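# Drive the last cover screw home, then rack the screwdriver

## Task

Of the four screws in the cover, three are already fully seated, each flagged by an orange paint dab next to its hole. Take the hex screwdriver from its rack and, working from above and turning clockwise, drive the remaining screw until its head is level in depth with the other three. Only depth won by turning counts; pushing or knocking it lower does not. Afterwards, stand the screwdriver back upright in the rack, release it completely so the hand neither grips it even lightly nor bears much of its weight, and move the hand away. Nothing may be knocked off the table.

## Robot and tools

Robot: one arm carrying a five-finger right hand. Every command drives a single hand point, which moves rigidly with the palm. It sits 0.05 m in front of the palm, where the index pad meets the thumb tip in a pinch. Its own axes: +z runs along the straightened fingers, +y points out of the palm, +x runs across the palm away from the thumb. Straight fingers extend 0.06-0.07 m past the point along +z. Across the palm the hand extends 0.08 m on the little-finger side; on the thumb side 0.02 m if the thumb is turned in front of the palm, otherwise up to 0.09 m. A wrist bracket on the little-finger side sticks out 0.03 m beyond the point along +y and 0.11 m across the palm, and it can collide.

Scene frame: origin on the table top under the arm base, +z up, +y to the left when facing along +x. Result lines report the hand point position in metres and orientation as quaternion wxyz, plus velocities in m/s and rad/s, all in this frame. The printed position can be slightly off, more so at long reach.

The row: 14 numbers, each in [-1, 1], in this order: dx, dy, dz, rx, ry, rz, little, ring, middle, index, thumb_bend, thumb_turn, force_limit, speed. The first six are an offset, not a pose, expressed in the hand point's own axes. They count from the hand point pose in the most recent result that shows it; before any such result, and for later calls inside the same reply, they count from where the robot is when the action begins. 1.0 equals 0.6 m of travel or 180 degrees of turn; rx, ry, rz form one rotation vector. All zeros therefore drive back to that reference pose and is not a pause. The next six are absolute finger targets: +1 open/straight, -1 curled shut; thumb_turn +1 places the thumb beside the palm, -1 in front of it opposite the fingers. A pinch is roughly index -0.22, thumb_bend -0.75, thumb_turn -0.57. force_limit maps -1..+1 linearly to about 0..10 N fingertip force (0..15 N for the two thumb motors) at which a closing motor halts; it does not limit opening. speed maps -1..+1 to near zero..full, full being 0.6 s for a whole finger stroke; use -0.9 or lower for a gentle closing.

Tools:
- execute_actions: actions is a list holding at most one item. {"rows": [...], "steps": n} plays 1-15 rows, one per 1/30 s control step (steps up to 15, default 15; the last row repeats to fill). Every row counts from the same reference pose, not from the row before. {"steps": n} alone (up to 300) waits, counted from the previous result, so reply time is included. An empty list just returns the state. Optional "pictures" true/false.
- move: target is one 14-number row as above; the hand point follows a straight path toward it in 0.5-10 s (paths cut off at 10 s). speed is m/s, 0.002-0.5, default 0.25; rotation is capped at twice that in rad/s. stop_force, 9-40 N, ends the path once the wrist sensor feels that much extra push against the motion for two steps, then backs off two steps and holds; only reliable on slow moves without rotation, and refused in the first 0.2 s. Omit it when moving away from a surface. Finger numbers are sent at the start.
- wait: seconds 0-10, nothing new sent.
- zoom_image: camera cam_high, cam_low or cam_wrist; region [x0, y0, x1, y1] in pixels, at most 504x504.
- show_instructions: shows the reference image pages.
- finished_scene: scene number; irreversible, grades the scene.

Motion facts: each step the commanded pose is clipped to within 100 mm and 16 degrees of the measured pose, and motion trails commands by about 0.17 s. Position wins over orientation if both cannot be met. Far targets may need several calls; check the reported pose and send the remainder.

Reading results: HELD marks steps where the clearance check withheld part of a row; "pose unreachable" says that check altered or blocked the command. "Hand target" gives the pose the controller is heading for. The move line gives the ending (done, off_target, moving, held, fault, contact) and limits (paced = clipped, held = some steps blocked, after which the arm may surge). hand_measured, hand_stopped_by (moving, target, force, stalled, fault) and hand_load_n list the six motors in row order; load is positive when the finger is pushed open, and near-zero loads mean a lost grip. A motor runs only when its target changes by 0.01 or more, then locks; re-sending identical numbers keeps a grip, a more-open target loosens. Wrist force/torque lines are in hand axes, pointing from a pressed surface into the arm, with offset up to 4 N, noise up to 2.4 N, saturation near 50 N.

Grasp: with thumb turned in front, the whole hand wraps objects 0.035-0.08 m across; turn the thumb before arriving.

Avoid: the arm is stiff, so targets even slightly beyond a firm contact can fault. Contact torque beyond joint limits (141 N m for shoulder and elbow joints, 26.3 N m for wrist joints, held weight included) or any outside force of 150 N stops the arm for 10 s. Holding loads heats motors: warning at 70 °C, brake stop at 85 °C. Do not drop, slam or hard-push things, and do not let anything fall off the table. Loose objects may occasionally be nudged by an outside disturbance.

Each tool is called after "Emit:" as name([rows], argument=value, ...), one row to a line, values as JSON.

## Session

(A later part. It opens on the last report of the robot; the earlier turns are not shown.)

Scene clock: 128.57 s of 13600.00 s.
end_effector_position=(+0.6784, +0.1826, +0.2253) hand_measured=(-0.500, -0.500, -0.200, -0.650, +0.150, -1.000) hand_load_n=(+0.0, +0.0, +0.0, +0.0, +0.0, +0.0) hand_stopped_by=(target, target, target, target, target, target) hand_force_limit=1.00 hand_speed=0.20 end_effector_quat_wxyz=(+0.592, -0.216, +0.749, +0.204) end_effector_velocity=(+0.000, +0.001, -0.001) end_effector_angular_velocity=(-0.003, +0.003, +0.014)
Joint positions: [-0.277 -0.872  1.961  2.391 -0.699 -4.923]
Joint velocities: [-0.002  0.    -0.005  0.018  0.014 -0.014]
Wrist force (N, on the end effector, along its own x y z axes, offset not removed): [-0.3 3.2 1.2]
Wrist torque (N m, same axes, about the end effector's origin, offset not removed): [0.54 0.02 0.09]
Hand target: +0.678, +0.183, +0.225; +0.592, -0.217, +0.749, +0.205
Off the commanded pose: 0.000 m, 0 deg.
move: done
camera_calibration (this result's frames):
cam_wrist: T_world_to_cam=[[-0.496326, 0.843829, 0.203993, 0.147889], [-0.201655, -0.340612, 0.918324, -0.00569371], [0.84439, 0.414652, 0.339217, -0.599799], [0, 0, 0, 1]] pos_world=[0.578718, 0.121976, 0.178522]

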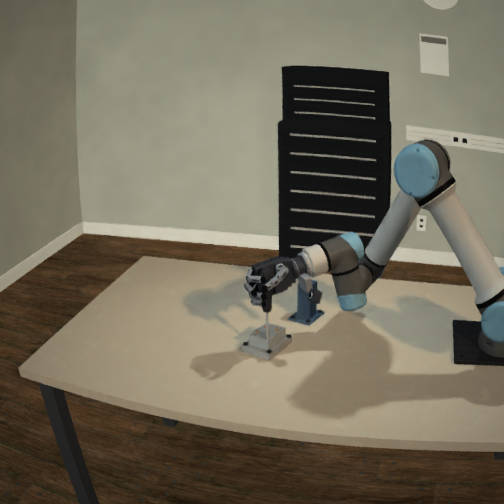

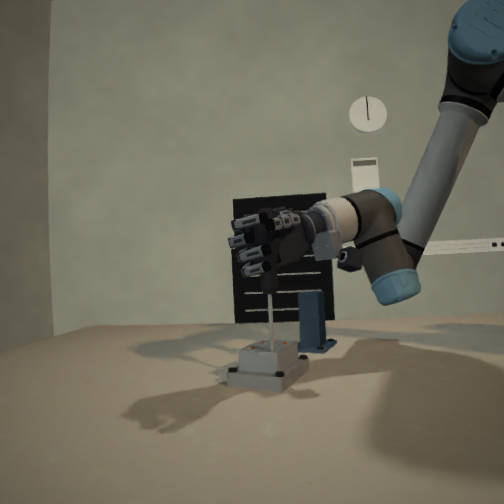

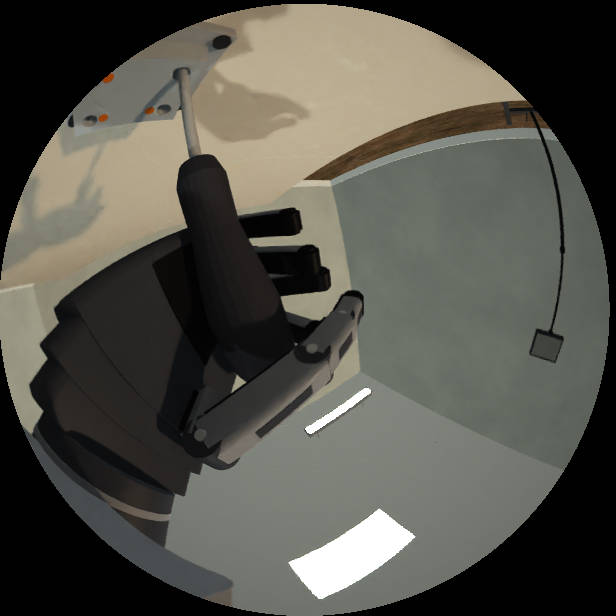

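Emit:
move(target=[0,0,0,0,0,0,-1,-1,-0.9,-1,-0.6,-1,1,0.2])

Emit:
move(target=[-0.0072,-0.046,0.016,0.162,-0.0127,0.0377,-1,-1,-0.9,-1,-0.6,-1,1,0.2])

Emit:
move(target=[-0.0072,-0.044,0.017,0.162,-0.0127,0.0377,-1,-1,-0.9,-1,-0.6,-1,1,0.2])

Emit:
move(target=[0,0,0,0,0,0,-0.5,-0.5,-0.2,-0.65,0.15,-1,1,0.2])

Emit:
move(target=[0.011,0.0285,-0.037,-0.162,0.0127,-0.0377,-0.5,-0.5,-0.2,-0.65,0.15,-1,1,0.2], speed=0.3)

Emit:
move(target=[0.011,0.0312,-0.035,-0.162,0.0127,-0.0377,-0.5,-0.5,-0.2,-0.65,0.15,-1,1,0.2], speed=0.3)

Emit:
move(target=[0,0,0,0,0,0,-1,-1,-0.9,-1,-0.6,-1,1,0.2])

Emit:
move(target=[-0.0072,-0.046,0.016,0.162,-0.0127,0.0377,-1,-1,-0.9,-1,-0.6,-1,1,0.2])

Emit:
move(target=[-0.0072,-0.044,0.017,0.162,-0.0127,0.0377,-1,-1,-0.9,-1,-0.6,-1,1,0.2])

Emit:
move(target=[0,0,0,0,0,0,-0.5,-0.5,-0.2,-0.65,0.15,-1,1,0.2])

Emit:
move(target=[0.011,0.0285,-0.037,-0.162,0.0127,-0.0377,-0.5,-0.5,-0.2,-0.65,0.15,-1,1,0.2], speed=0.3)

Emit:
move(target=[0.011,0.0312,-0.035,-0.162,0.0127,-0.0377,-0.5,-0.5,-0.2,-0.65,0.15,-1,1,0.2], speed=0.3)

Emit:
zoom_image(camera="cam_low", region=[240,270,300,370])

Scene clock: 131.57 s of 13600.00 s.
end_effector_position=(+0.6785, +0.1824, +0.2254) hand_measured=(-0.992, -0.888, -0.514, -0.902, -0.058, -1.000) hand_load_n=(+11.5, +8.5, +11.5, +7.5, +15.0, +1.0) hand_stopped_by=(force, force, force, force, force, target) hand_force_limit=1.00 hand_speed=0.20 end_effector_quat_wxyz=(+0.592, -0.216, +0.749, +0.204) end_effector_velocity=(-0.000, +0.000, -0.000) end_effector_angular_velocity=(+0.000, -0.000, -0.001)
Joint positions: [-0.277 -0.872  1.961  2.391 -0.699 -4.924]
Joint velocities: [ 0.     0.001  0.    -0.002 -0.001  0.001]
Wrist force (N, on the end effector, along its own x y z axes, offset not removed): [-0.6 1.9 4.2]
Wrist torque (N m, same axes, about the end effector's origin, offset not removed): [0.29 -0.62 -0.18]
Hand target: +0.678, +0.183, +0.225; +0.592, -0.216, +0.749, +0.204
Off the commanded pose: 0.000 m, 0 deg.
move: done
camera_calibration (this result's frames):
cam_wrist: T_world_to_cam=[[-0.496317, 0.843877, 0.203818, 0.148027], [-0.201855, -0.340516, 0.918316, -0.00568145], [0.844349, 0.414634, 0.339344, -0.599829], [0, 0, 0, 1]] pos_world=[0.578786, 0.121858, 0.178595]

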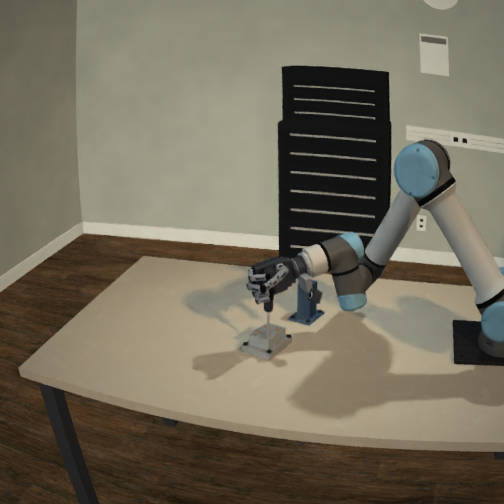

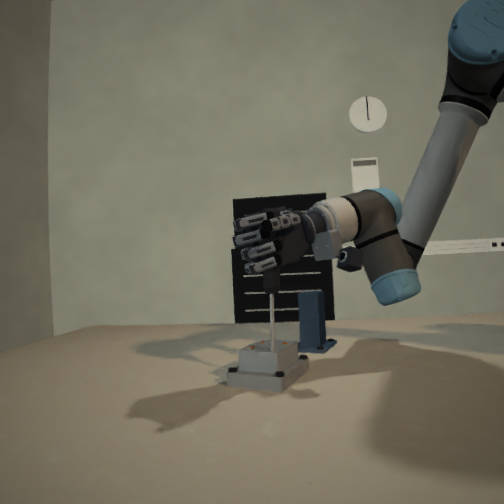

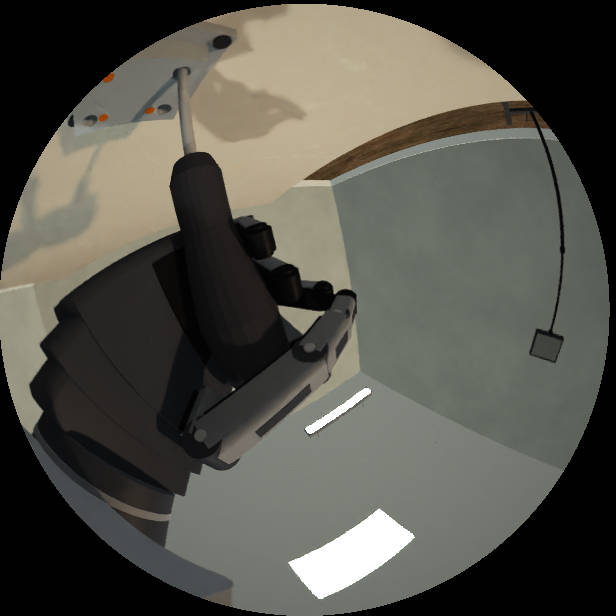

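Scene clock: 133.20 s of 13600.00 s.
end_effector_position=(+0.7023, +0.1655, +0.2263) hand_measured=(-0.992, -0.888, -0.514, -0.902, -0.058, -1.000) hand_load_n=(+10.5, +8.5, +11.5, +7.5, +15.0, +0.5) hand_stopped_by=(force, force, force, force, force, target) hand_force_limit=1.00 hand_speed=0.20 end_effector_quat_wxyz=(+0.629, -0.013, +0.775, +0.049) end_effector_velocity=(+0.001, -0.000, -0.000) end_effector_angular_velocity=(-0.000, +0.000, -0.016)
Joint positions: [-0.099 -0.893  2.05   2.192 -1.372 -4.692]
Joint velocities: [ 0.008  0.002 -0.002 -0.001 -0.024  0.005]
Wrist force (N, on the end effector, along its own x y z axes, offset not removed): [-1.5 -0.6 3.9]
Wrist torque (N m, same axes, about the end effector's origin, offset not removed): [0.26 -0.71 -0.67]
Hand target: +0.703, +0.165, +0.226; +0.630, -0.012, +0.775, +0.048
Off the commanded pose: 0.000 m, 0 deg.
move: done
camera_calibration (this result's frames):
cam_wrist: T_world_to_cam=[[-0.0120759, 0.976686, 0.214332, -0.190421], [-0.35506, -0.204568, 0.912187, 0.0790167], [0.934766, -0.0650852, 0.349252, -0.599634], [0, 0, 0, 1]] pos_world=[0.586273, 0.163119, 0.178159]

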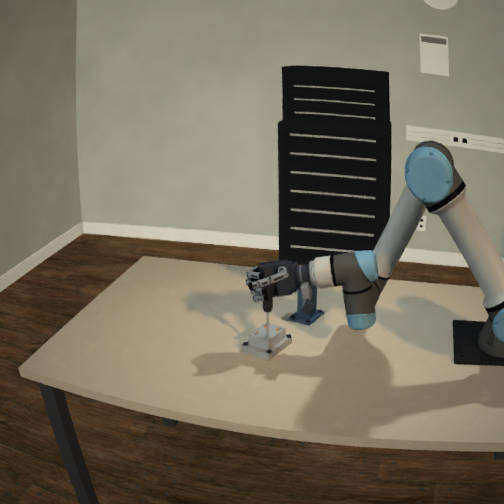

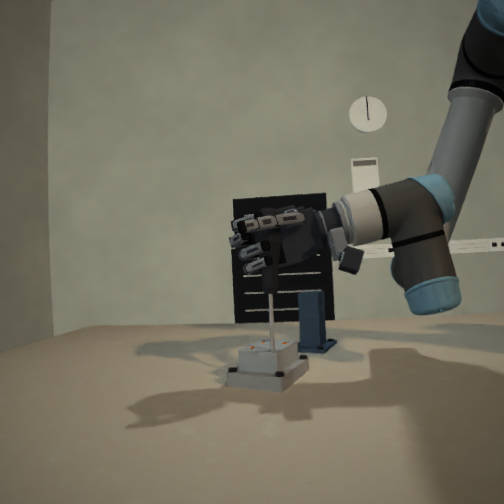

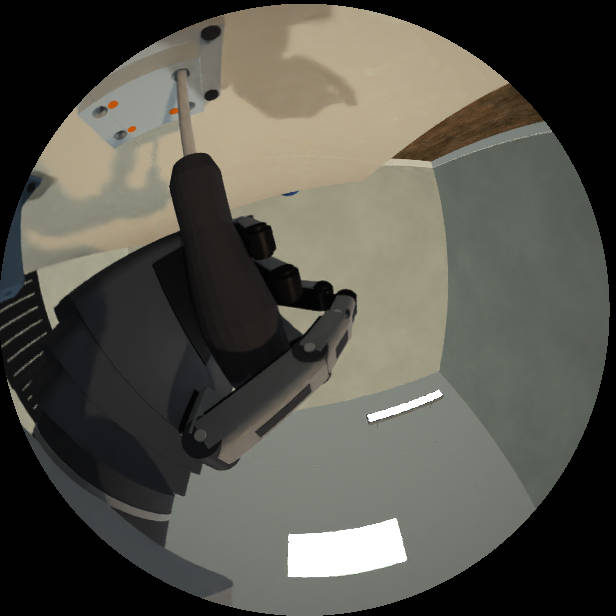

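Scene clock: 134.83 s of 13600.00 s.
end_effector_position=(+0.7151, +0.1401, +0.2270) hand_measured=(-0.992, -0.888, -0.514, -0.902, -0.058, -1.000) hand_load_n=(+9.0, +9.0, +11.0, +8.0, +16.0, -0.5) hand_stopped_by=(force, force, force, force, force, target) hand_force_limit=1.00 hand_speed=0.20 end_effector_quat_wxyz=(+0.624, +0.192, +0.749, -0.110) end_effector_velocity=(+0.001, -0.001, -0.000) end_effector_angular_velocity=(+0.001, +0.002, -0.017)
Joint positions: [ 0.133 -0.853  1.95   2.275 -2.107 -4.516]
Joint velocities: [ 0.007  0.002 -0.007  0.01  -0.023  0.007]
Wrist force (N, on the end effector, along its own x y z axes, offset not removed): [-3.2 -3.6 4.9]
Wrist torque (N m, same axes, about the end effector's origin, offset not removed): [0.13 -0.70 -1.31]
Hand target: +0.715, +0.140, +0.227; +0.624, +0.193, +0.749, -0.111
Off the commanded pose: 0.000 m, 0 deg.
move: done
camera_calibration (this result's frames):
cam_wrist: T_world_to_cam=[[0.473676, 0.85045, 0.228837, -0.498579], [-0.4201, -0.0101828, 0.907421, 0.0980656], [0.774046, -0.525957, 0.352451, -0.434669], [0, 0, 0, 1]] pos_world=[0.613816, 0.196398, 0.178306]

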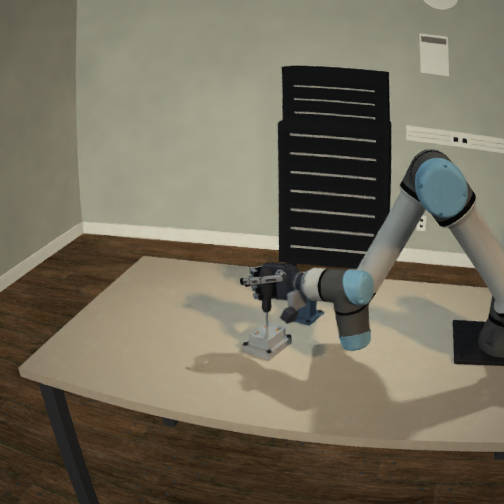

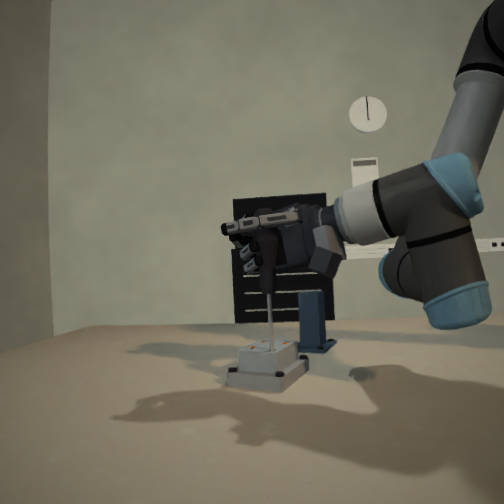

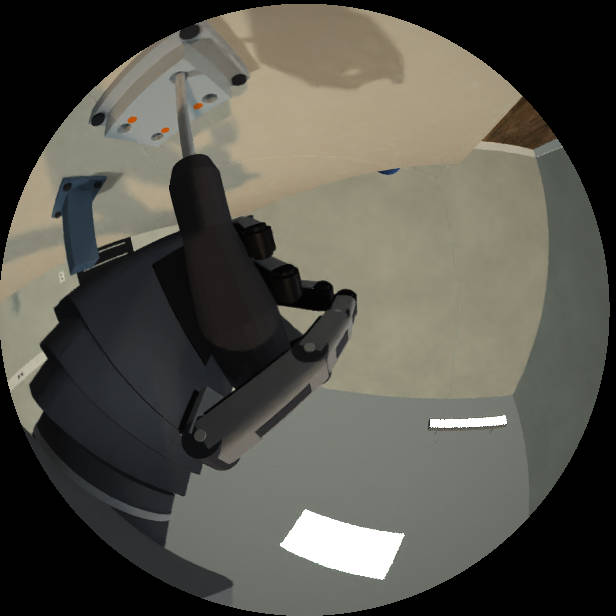

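Scene clock: 135.37 s of 13600.00 s.
end_effector_position=(+0.7151, +0.1402, +0.2270) hand_measured=(-0.500, -0.500, -0.200, -0.650, +0.150, -1.000) hand_load_n=(+0.0, +0.0, +0.0, +0.0, +0.0, +0.0) hand_stopped_by=(target, target, target, target, target, target) hand_force_limit=1.00 hand_speed=0.20 end_effector_quat_wxyz=(+0.624, +0.192, +0.749, -0.110) end_effector_velocity=(+0.000, -0.000, +0.000) end_effector_angular_velocity=(-0.001, +0.000, +0.001)
Joint positions: [ 0.134 -0.852  1.95   2.275 -2.107 -4.515]
Joint velocities: [-0.001 -0.    -0.     0.     0.001 -0.002]
Wrist force (N, on the end effector, along its own x y z axes, offset not removed): [-0.2 1.9 1.2]
Wrist torque (N m, same axes, about the end effector's origin, offset not removed): [0.28 0.01 0.01]
Hand target: +0.715, +0.140, +0.227; +0.624, +0.192, +0.749, -0.110
Off the commanded pose: 0.000 m, 0 deg.
move: done
camera_calibration (this result's frames):
cam_wrist: T_world_to_cam=[[0.473481, 0.850501, 0.22905, -0.498665], [-0.420265, -0.0103932, 0.907342, 0.0982071], [0.774076, -0.525871, 0.352515, -0.434677], [0, 0, 0, 1]] pos_world=[0.613854, 0.196552, 0.178342]

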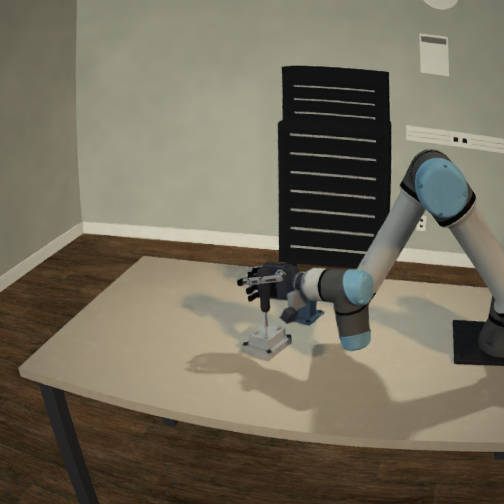

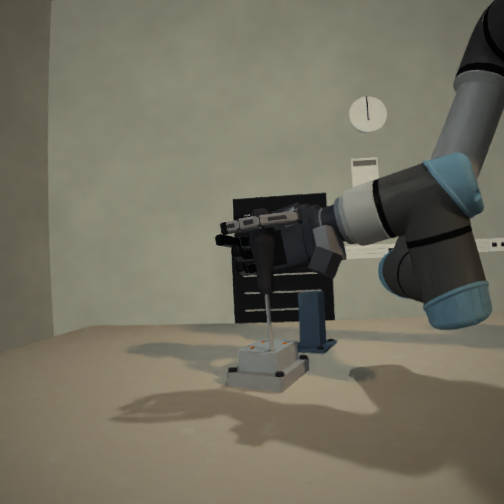

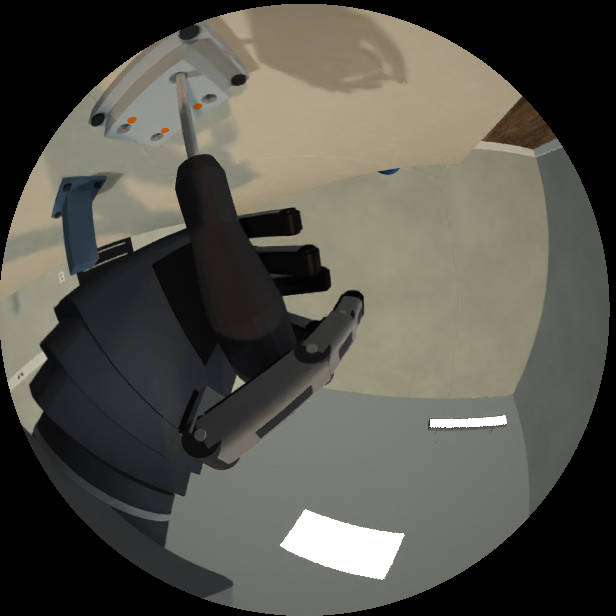

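Scene clock: 136.87 s of 13600.00 s.
end_effector_position=(+0.7017, +0.1655, +0.2261) hand_measured=(-0.500, -0.500, -0.200, -0.650, +0.150, -1.000) hand_load_n=(+0.0, +0.0, +0.0, +0.0, +0.0, +0.0) hand_stopped_by=(target, target, target, target, target, target) hand_force_limit=1.00 hand_speed=0.20 end_effector_quat_wxyz=(+0.630, -0.013, +0.775, +0.049) end_effector_velocity=(+0.000, +0.000, -0.001) end_effector_angular_velocity=(-0.000, +0.001, +0.015)
Joint positions: [-0.1   -0.893  2.052  2.19  -1.371 -4.692]
Joint velocities: [-0.007  0.001 -0.002  0.003  0.022 -0.005]
Wrist force (N, on the end effector, along its own x y z axes, offset not removed): [0.4 2.4 1.0]
Wrist torque (N m, same axes, about the end effector's origin, offset not removed): [0.37 -0.08 0.05]
Hand target: +0.702, +0.166, +0.226; +0.630, -0.013, +0.775, +0.049
Off the commanded pose: 0.000 m, 0 deg.
move: done
camera_calibration (this result's frames):
cam_wrist: T_world_to_cam=[[-0.0125247, 0.97667, 0.214378, -0.190147], [-0.355396, -0.204744, 0.912016, 0.079207], [0.934632, -0.0647665, 0.349669, -0.599], [0, 0, 0, 1]] pos_world=[0.585613, 0.163133, 0.177977]

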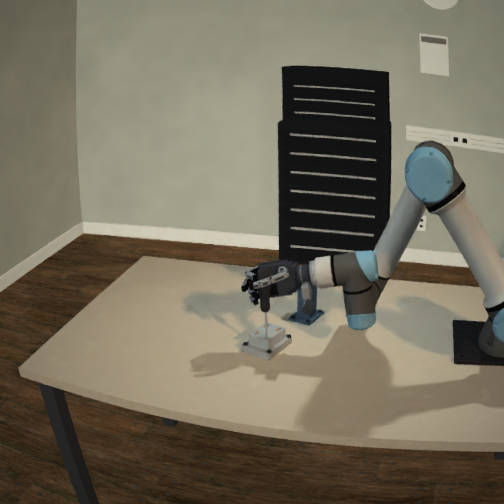

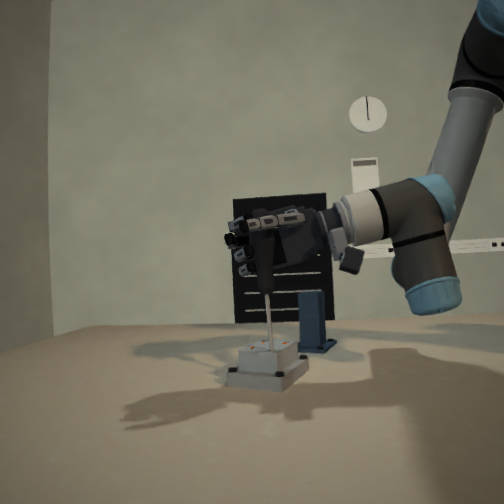

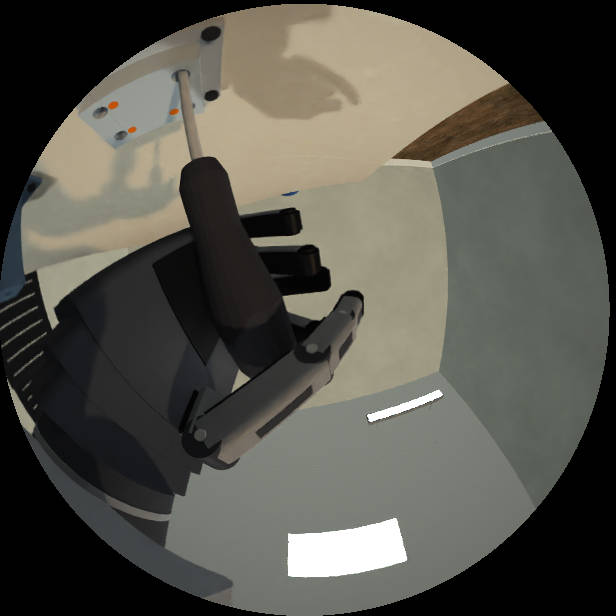

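Scene clock: 138.37 s of 13600.00 s.
end_effector_position=(+0.6784, +0.1824, +0.2249) hand_measured=(-0.500, -0.500, -0.200, -0.650, +0.150, -1.000) hand_load_n=(+0.0, +0.0, +0.0, +0.0, +0.0, +0.0) hand_stopped_by=(target, target, target, target, target, target) hand_force_limit=1.00 hand_speed=0.20 end_effector_quat_wxyz=(+0.593, -0.216, +0.748, +0.204) end_effector_velocity=(-0.001, +0.001, -0.001) end_effector_angular_velocity=(-0.002, +0.004, +0.016)
Joint positions: [-0.277 -0.87   1.96   2.389 -0.698 -4.923]
Joint velocities: [-0.001  0.    -0.004  0.018  0.015 -0.014]
Wrist force (N, on the end effector, along its own x y z axes, offset not removed): [-0.5 1.8 0.9]
Wrist torque (N m, same axes, about the end effector's origin, offset not removed): [0.29 -0.03 0.04]
Hand target: +0.678, +0.183, +0.225; +0.592, -0.217, +0.748, +0.205
Off the commanded pose: 0.000 m, 0 deg.
move: done
camera_calibration (this result's frames):
cam_wrist: T_world_to_cam=[[-0.496899, 0.843503, 0.203946, 0.148544], [-0.20227, -0.341114, 0.918002, -0.00480179], [0.843907, 0.414902, 0.340115, -0.599576], [0, 0, 0, 1]] pos_world=[0.578827, 0.12183, 0.178038]

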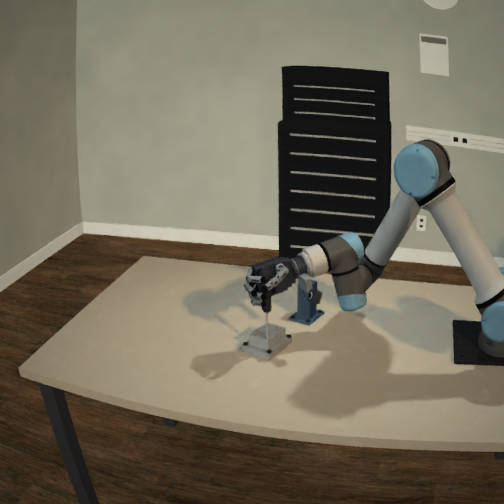

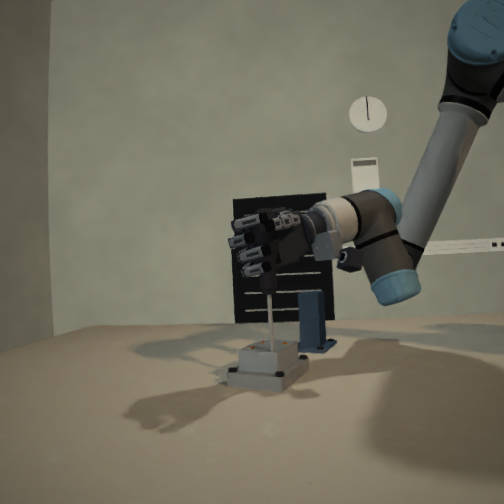

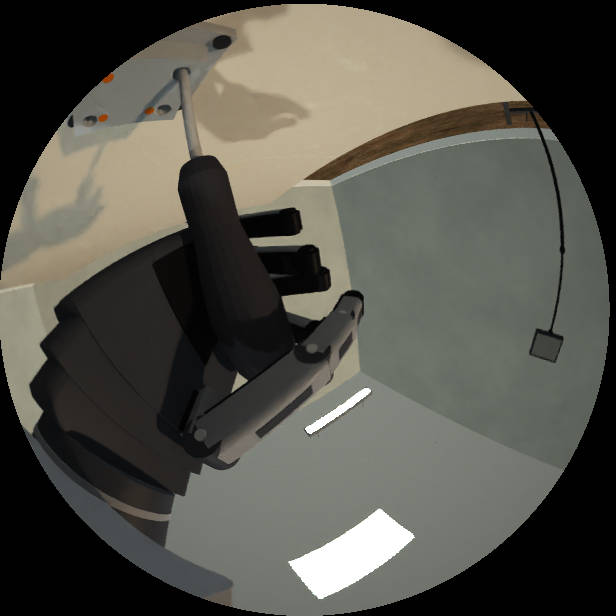

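Scene clock: 138.90 s of 13600.00 s.
end_effector_position=(+0.6785, +0.1824, +0.2249) hand_measured=(-0.992, -0.888, -0.514, -0.902, -0.060, -1.000) hand_load_n=(+11.0, +8.5, +11.5, +7.5, +15.0, +1.0) hand_stopped_by=(force, force, force, force, force, target) hand_force_limit=1.00 hand_speed=0.20 end_effector_quat_wxyz=(+0.593, -0.216, +0.748, +0.204) end_effector_velocity=(+0.000, -0.000, +0.000) end_effector_angular_velocity=(-0.001, -0.001, -0.002)
Joint positions: [-0.277 -0.87   1.96   2.389 -0.698 -4.923]
Joint velocities: [-0.    -0.    -0.    -0.001 -0.002  0.001]
Wrist force (N, on the end effector, along its own x y z axes, offset not removed): [2.1 1.9 3.3]
Wrist torque (N m, same axes, about the end effector's origin, offset not removed): [0.42 -0.70 -0.15]
Hand target: +0.678, +0.182, +0.225; +0.593, -0.216, +0.748, +0.204
Off the commanded pose: 0.000 m, 0 deg.
move: done
camera_calibration (this result's frames):
cam_wrist: T_world_to_cam=[[-0.496896, 0.843537, 0.203813, 0.148628], [-0.202425, -0.341044, 0.917994, -0.0047589], [0.843871, 0.414891, 0.340217, -0.599611], [0, 0, 0, 1]] pos_world=[0.578884, 0.121777, 0.178074]

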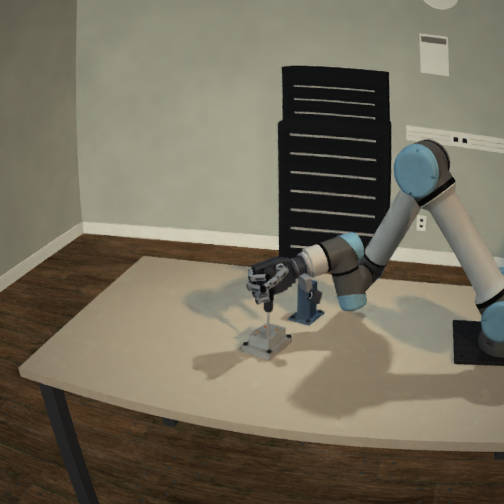

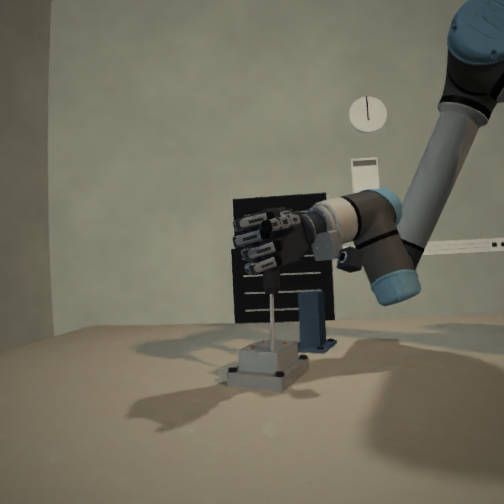

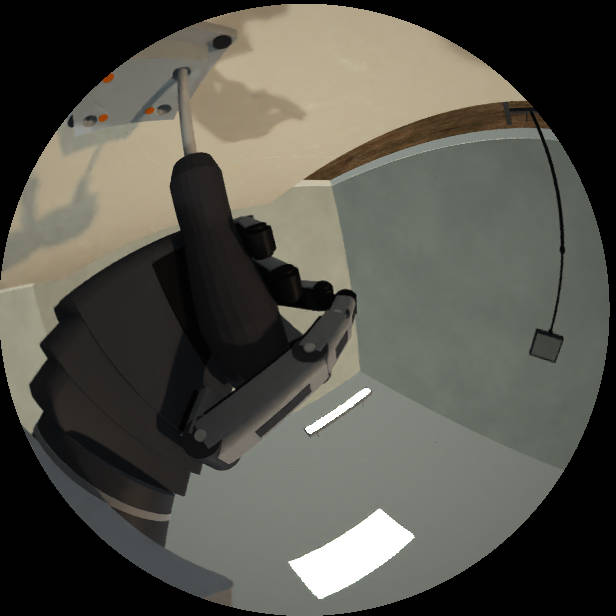

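Scene clock: 140.53 s of 13600.00 s.
end_effector_position=(+0.7024, +0.1654, +0.2259) hand_measured=(-0.992, -0.888, -0.514, -0.902, -0.058, -1.000) hand_load_n=(+10.0, +8.0, +11.5, +8.0, +15.0, +0.5) hand_stopped_by=(force, force, force, force, force, target) hand_force_limit=1.00 hand_speed=0.20 end_effector_quat_wxyz=(+0.630, -0.013, +0.775, +0.049) end_effector_velocity=(+0.001, +0.000, -0.000) end_effector_angular_velocity=(+0.000, -0.000, -0.015)
Joint positions: [-0.1   -0.891  2.05   2.19  -1.371 -4.691]
Joint velocities: [ 0.008  0.001 -0.002  0.    -0.023  0.005]
Wrist force (N, on the end effector, along its own x y z axes, offset not removed): [-2.1 -1.0 5.1]
Wrist torque (N m, same axes, about the end effector's origin, offset not removed): [0.04 -0.61 -0.68]
Hand target: +0.703, +0.165, +0.226; +0.630, -0.012, +0.775, +0.048
Off the commanded pose: 0.000 m, 0 deg.
move: done
camera_calibration (this result's frames):
cam_wrist: T_world_to_cam=[[-0.0127328, 0.97658, 0.214779, -0.189917], [-0.355697, -0.205171, 0.911803, 0.080019], [0.934515, -0.0647864, 0.349978, -0.599569], [0, 0, 0, 1]] pos_world=[0.586351, 0.163042, 0.177665]

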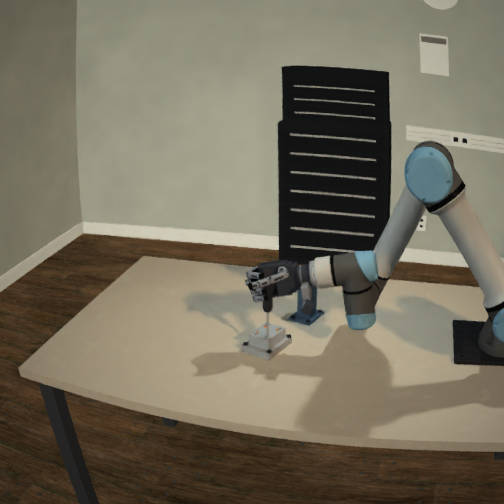

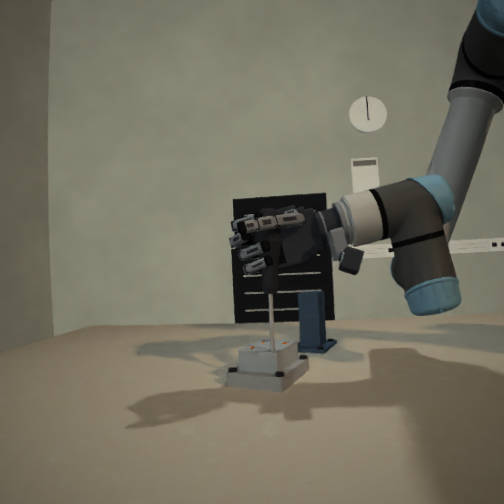

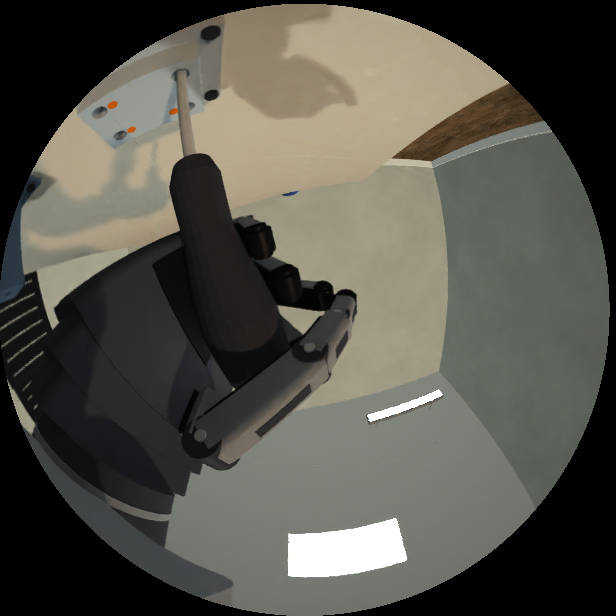

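Scene clock: 142.17 s of 13600.00 s.
end_effector_position=(+0.7151, +0.1400, +0.2266) hand_measured=(-0.992, -0.888, -0.514, -0.902, -0.058, -1.000) hand_load_n=(+8.5, +8.5, +11.0, +8.5, +16.0, +0.0) hand_stopped_by=(force, force, force, force, force, target) hand_force_limit=1.00 hand_speed=0.20 end_effector_quat_wxyz=(+0.624, +0.192, +0.749, -0.110) end_effector_velocity=(+0.001, -0.001, -0.000) end_effector_angular_velocity=(+0.001, +0.002, -0.016)
Joint positions: [ 0.133 -0.851  1.95   2.273 -2.106 -4.515]
Joint velocities: [ 0.006  0.002 -0.008  0.011 -0.022  0.007]
Wrist force (N, on the end effector, along its own x y z axes, offset not removed): [-1.8 -3.2 4.4]
Wrist torque (N m, same axes, about the end effector's origin, offset not removed): [0.39 -0.95 -1.35]
Hand target: +0.715, +0.140, +0.227; +0.624, +0.193, +0.749, -0.111
Off the commanded pose: 0.000 m, 0 deg.
move: done
camera_calibration (this result's frames):
cam_wrist: T_world_to_cam=[[0.47307, 0.850578, 0.229613, -0.498241], [-0.420819, -0.0108168, 0.90708, 0.0991335], [0.774026, -0.525738, 0.352822, -0.434684], [0, 0, 0, 1]] pos_world=[0.613877, 0.196335, 0.177847]

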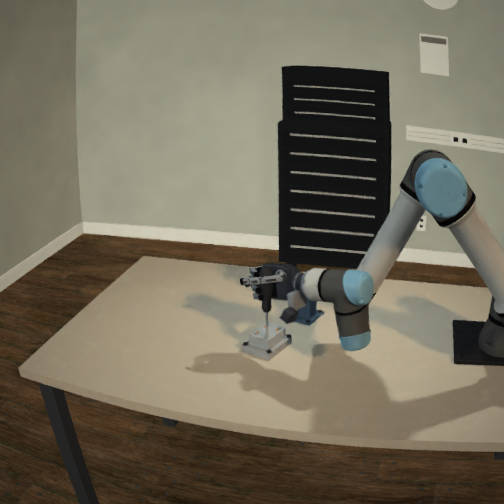

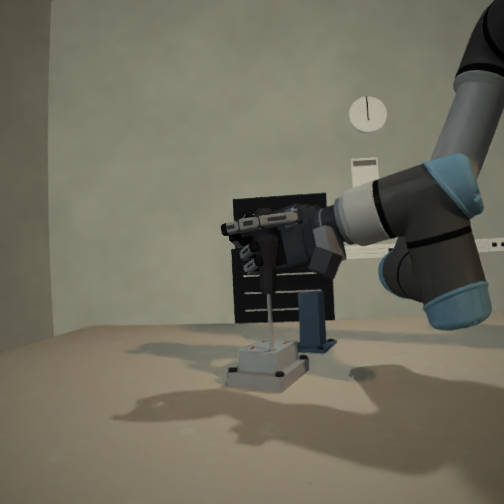

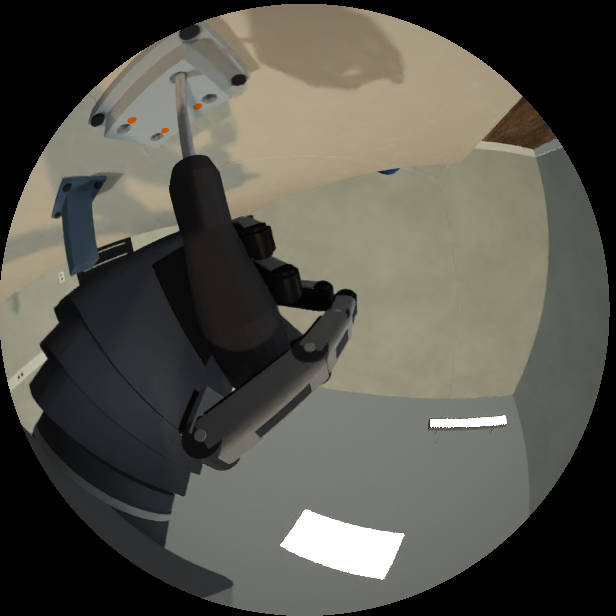

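Scene clock: 142.70 s of 13600.00 s.
end_effector_position=(+0.7152, +0.1402, +0.2266) hand_measured=(-0.500, -0.500, -0.200, -0.650, +0.150, -1.000) hand_load_n=(+0.0, +0.0, +0.0, +0.0, +0.0, +0.0) hand_stopped_by=(target, target, target, target, target, target) hand_force_limit=1.00 hand_speed=0.20 end_effector_quat_wxyz=(+0.624, +0.192, +0.749, -0.110) end_effector_velocity=(-0.000, +0.000, +0.000) end_effector_angular_velocity=(-0.001, -0.001, +0.000)
Joint positions: [ 0.133 -0.851  1.95   2.273 -2.106 -4.515]
Joint velocities: [ 0.    -0.     0.    -0.001 -0.    -0.002]
Wrist force (N, on the end effector, along its own x y z axes, offset not removed): [-0.6 2.6 0.9]
Wrist torque (N m, same axes, about the end effector's origin, offset not removed): [0.50 0.12 -0.05]
Hand target: +0.715, +0.140, +0.227; +0.624, +0.192, +0.749, -0.110
Off the commanded pose: 0.000 m, 0 deg.
move: done
camera_calibration (this result's frames):
cam_wrist: T_world_to_cam=[[0.472873, 0.850632, 0.22982, -0.498325], [-0.420981, -0.0110231, 0.907003, 0.099272], [0.774059, -0.525646, 0.352887, -0.434693], [0, 0, 0, 1]] pos_world=[0.613914, 0.196491, 0.177882]

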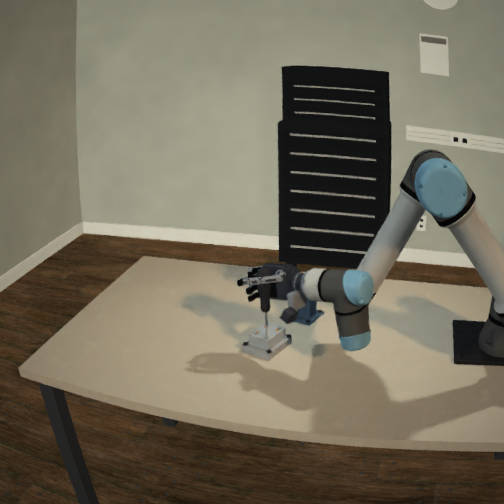

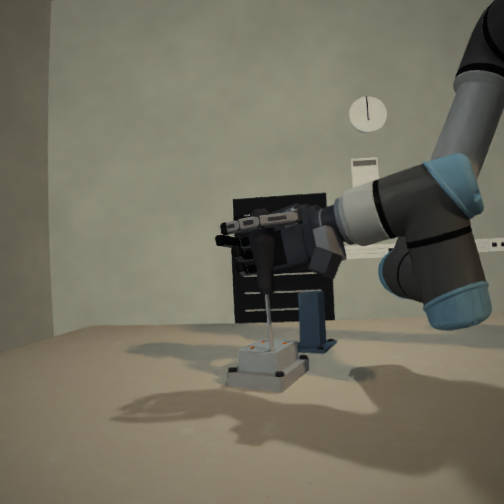

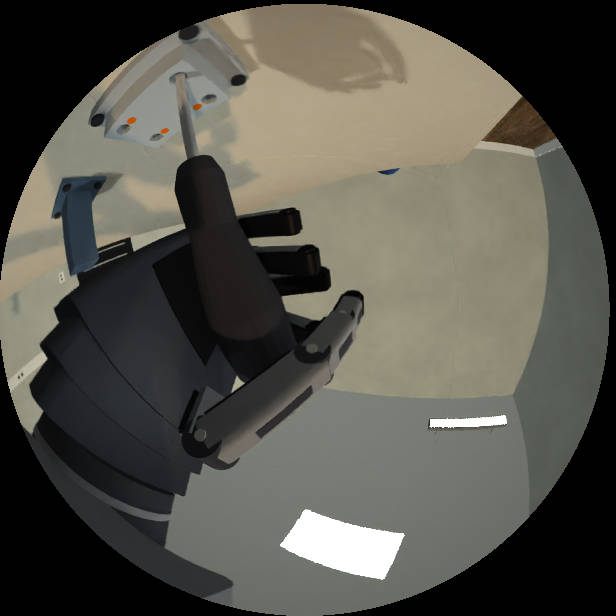

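Scene clock: 144.20 s of 13600.00 s.
end_effector_position=(+0.7017, +0.1655, +0.2257) hand_measured=(-0.500, -0.500, -0.200, -0.650, +0.150, -1.000) hand_load_n=(+0.0, +0.0, +0.0, +0.0, +0.0, +0.0) hand_stopped_by=(target, target, target, target, target, target) hand_force_limit=1.00 hand_speed=0.20 end_effector_quat_wxyz=(+0.630, -0.013, +0.775, +0.049) end_effector_velocity=(+0.000, +0.002, -0.000) end_effector_angular_velocity=(+0.000, +0.000, +0.018)
Joint positions: [-0.1   -0.891  2.051  2.187 -1.37  -4.691]
Joint velocities: [-0.006  0.001 -0.003  0.003  0.023 -0.005]
Wrist force (N, on the end effector, along its own x y z axes, offset not removed): [-0.7 1.0 1.8]
Wrist torque (N m, same axes, about the end effector's origin, offset not removed): [0.16 0.01 0.01]
Hand target: +0.702, +0.166, +0.226; +0.630, -0.014, +0.775, +0.050
Off the commanded pose: 0.000 m, 0 deg.
move: done
camera_calibration (this result's frames):
cam_wrist: T_world_to_cam=[[-0.0131845, 0.976565, 0.21482, -0.18964], [-0.356018, -0.205344, 0.911639, 0.0802018], [0.934386, -0.0644603, 0.350382, -0.598935], [0, 0, 0, 1]] pos_world=[0.58569, 0.163057, 0.17748]

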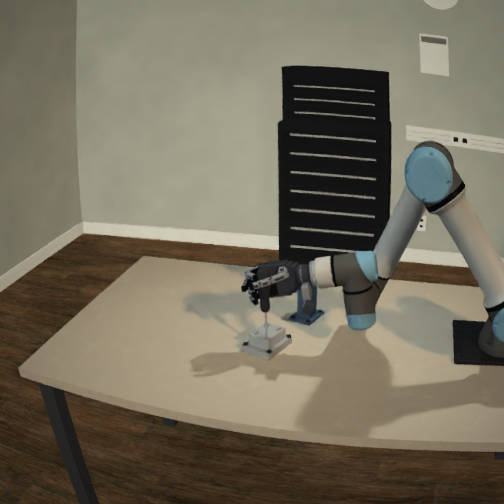

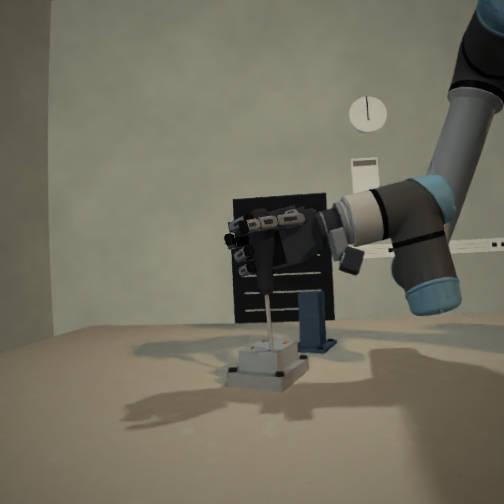

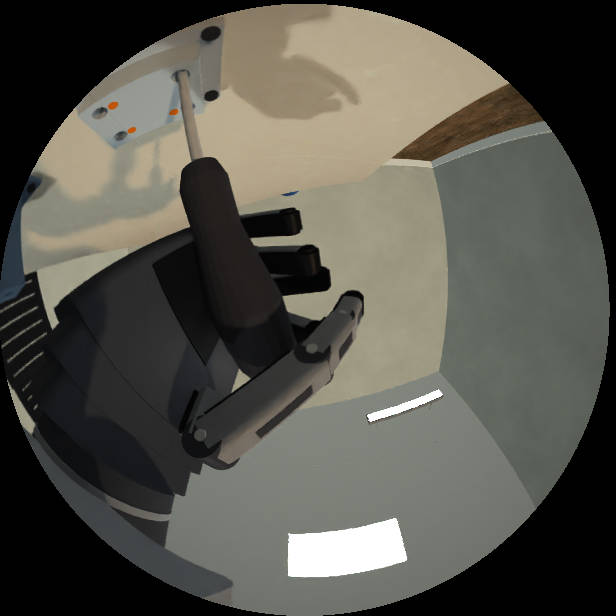

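Scene clock: 145.70 s of 13600.00 s.
end_effector_position=(+0.6785, +0.1824, +0.2245) hand_measured=(-0.500, -0.500, -0.200, -0.650, +0.150, -1.000) hand_load_n=(+0.0, +0.0, +0.0, +0.0, +0.0, +0.0) hand_stopped_by=(target, target, target, target, target, target) hand_force_limit=1.00 hand_speed=0.20 end_effector_quat_wxyz=(+0.593, -0.216, +0.748, +0.205) end_effector_velocity=(-0.000, +0.002, -0.000) end_effector_angular_velocity=(-0.003, +0.003, +0.017)
Joint positions: [-0.277 -0.869  1.959  2.387 -0.697 -4.922]
Joint velocities: [-0.001 -0.    -0.005  0.018  0.016 -0.014]
Wrist force (N, on the end effector, along its own x y z axes, offset not removed): [0.2 0.7 1.1]
Wrist torque (N m, same axes, about the end effector's origin, offset not removed): [0.11 0.00 -0.02]
Hand target: +0.678, +0.182, +0.224; +0.593, -0.217, +0.748, +0.205
Off the commanded pose: 0.000 m, 0 deg.
move: done
camera_calibration (this result's frames):
cam_wrist: T_world_to_cam=[[-0.497483, 0.84316, 0.203942, 0.149147], [-0.202828, -0.34164, 0.917683, -0.00388571], [0.843428, 0.415167, 0.340977, -0.599357], [0, 0, 0, 1]] pos_world=[0.578924, 0.121751, 0.177515]

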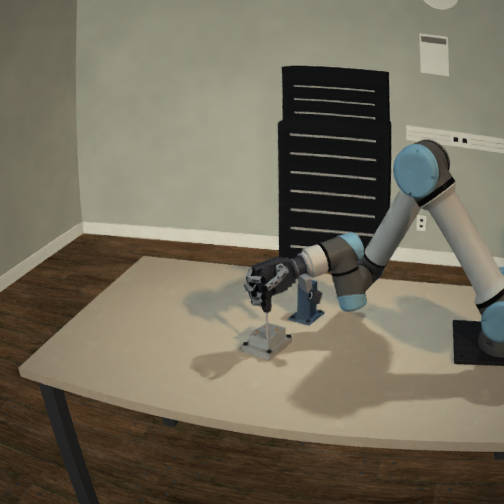

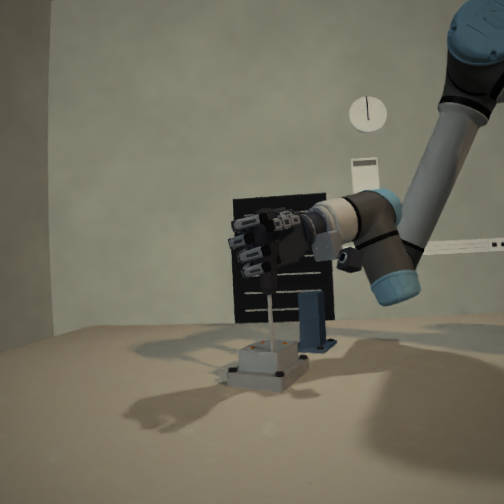

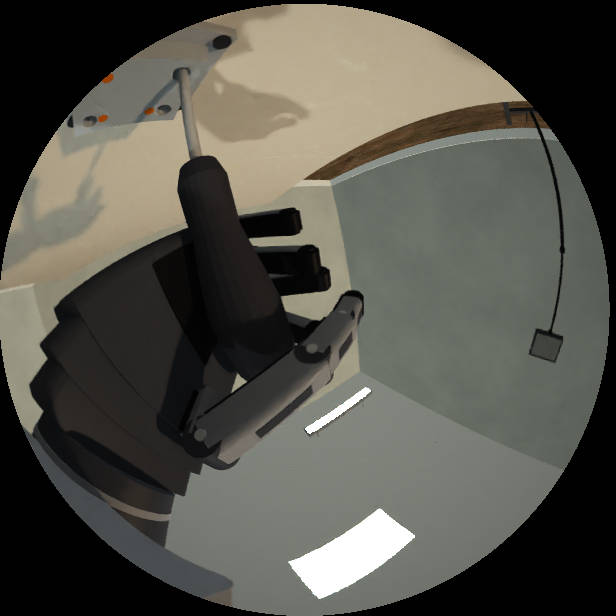

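Region (240, 270, 300, 370) of cam_low's 504x504 image, scaled by 5.040, with more detail than that image has; it fills the left 302 columns of this view, and the rest is white.

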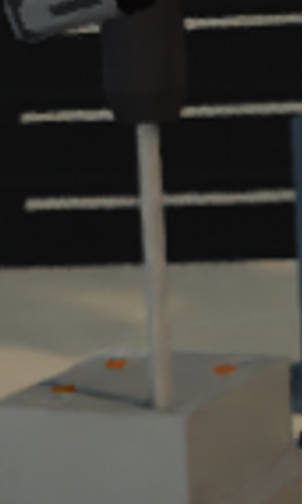

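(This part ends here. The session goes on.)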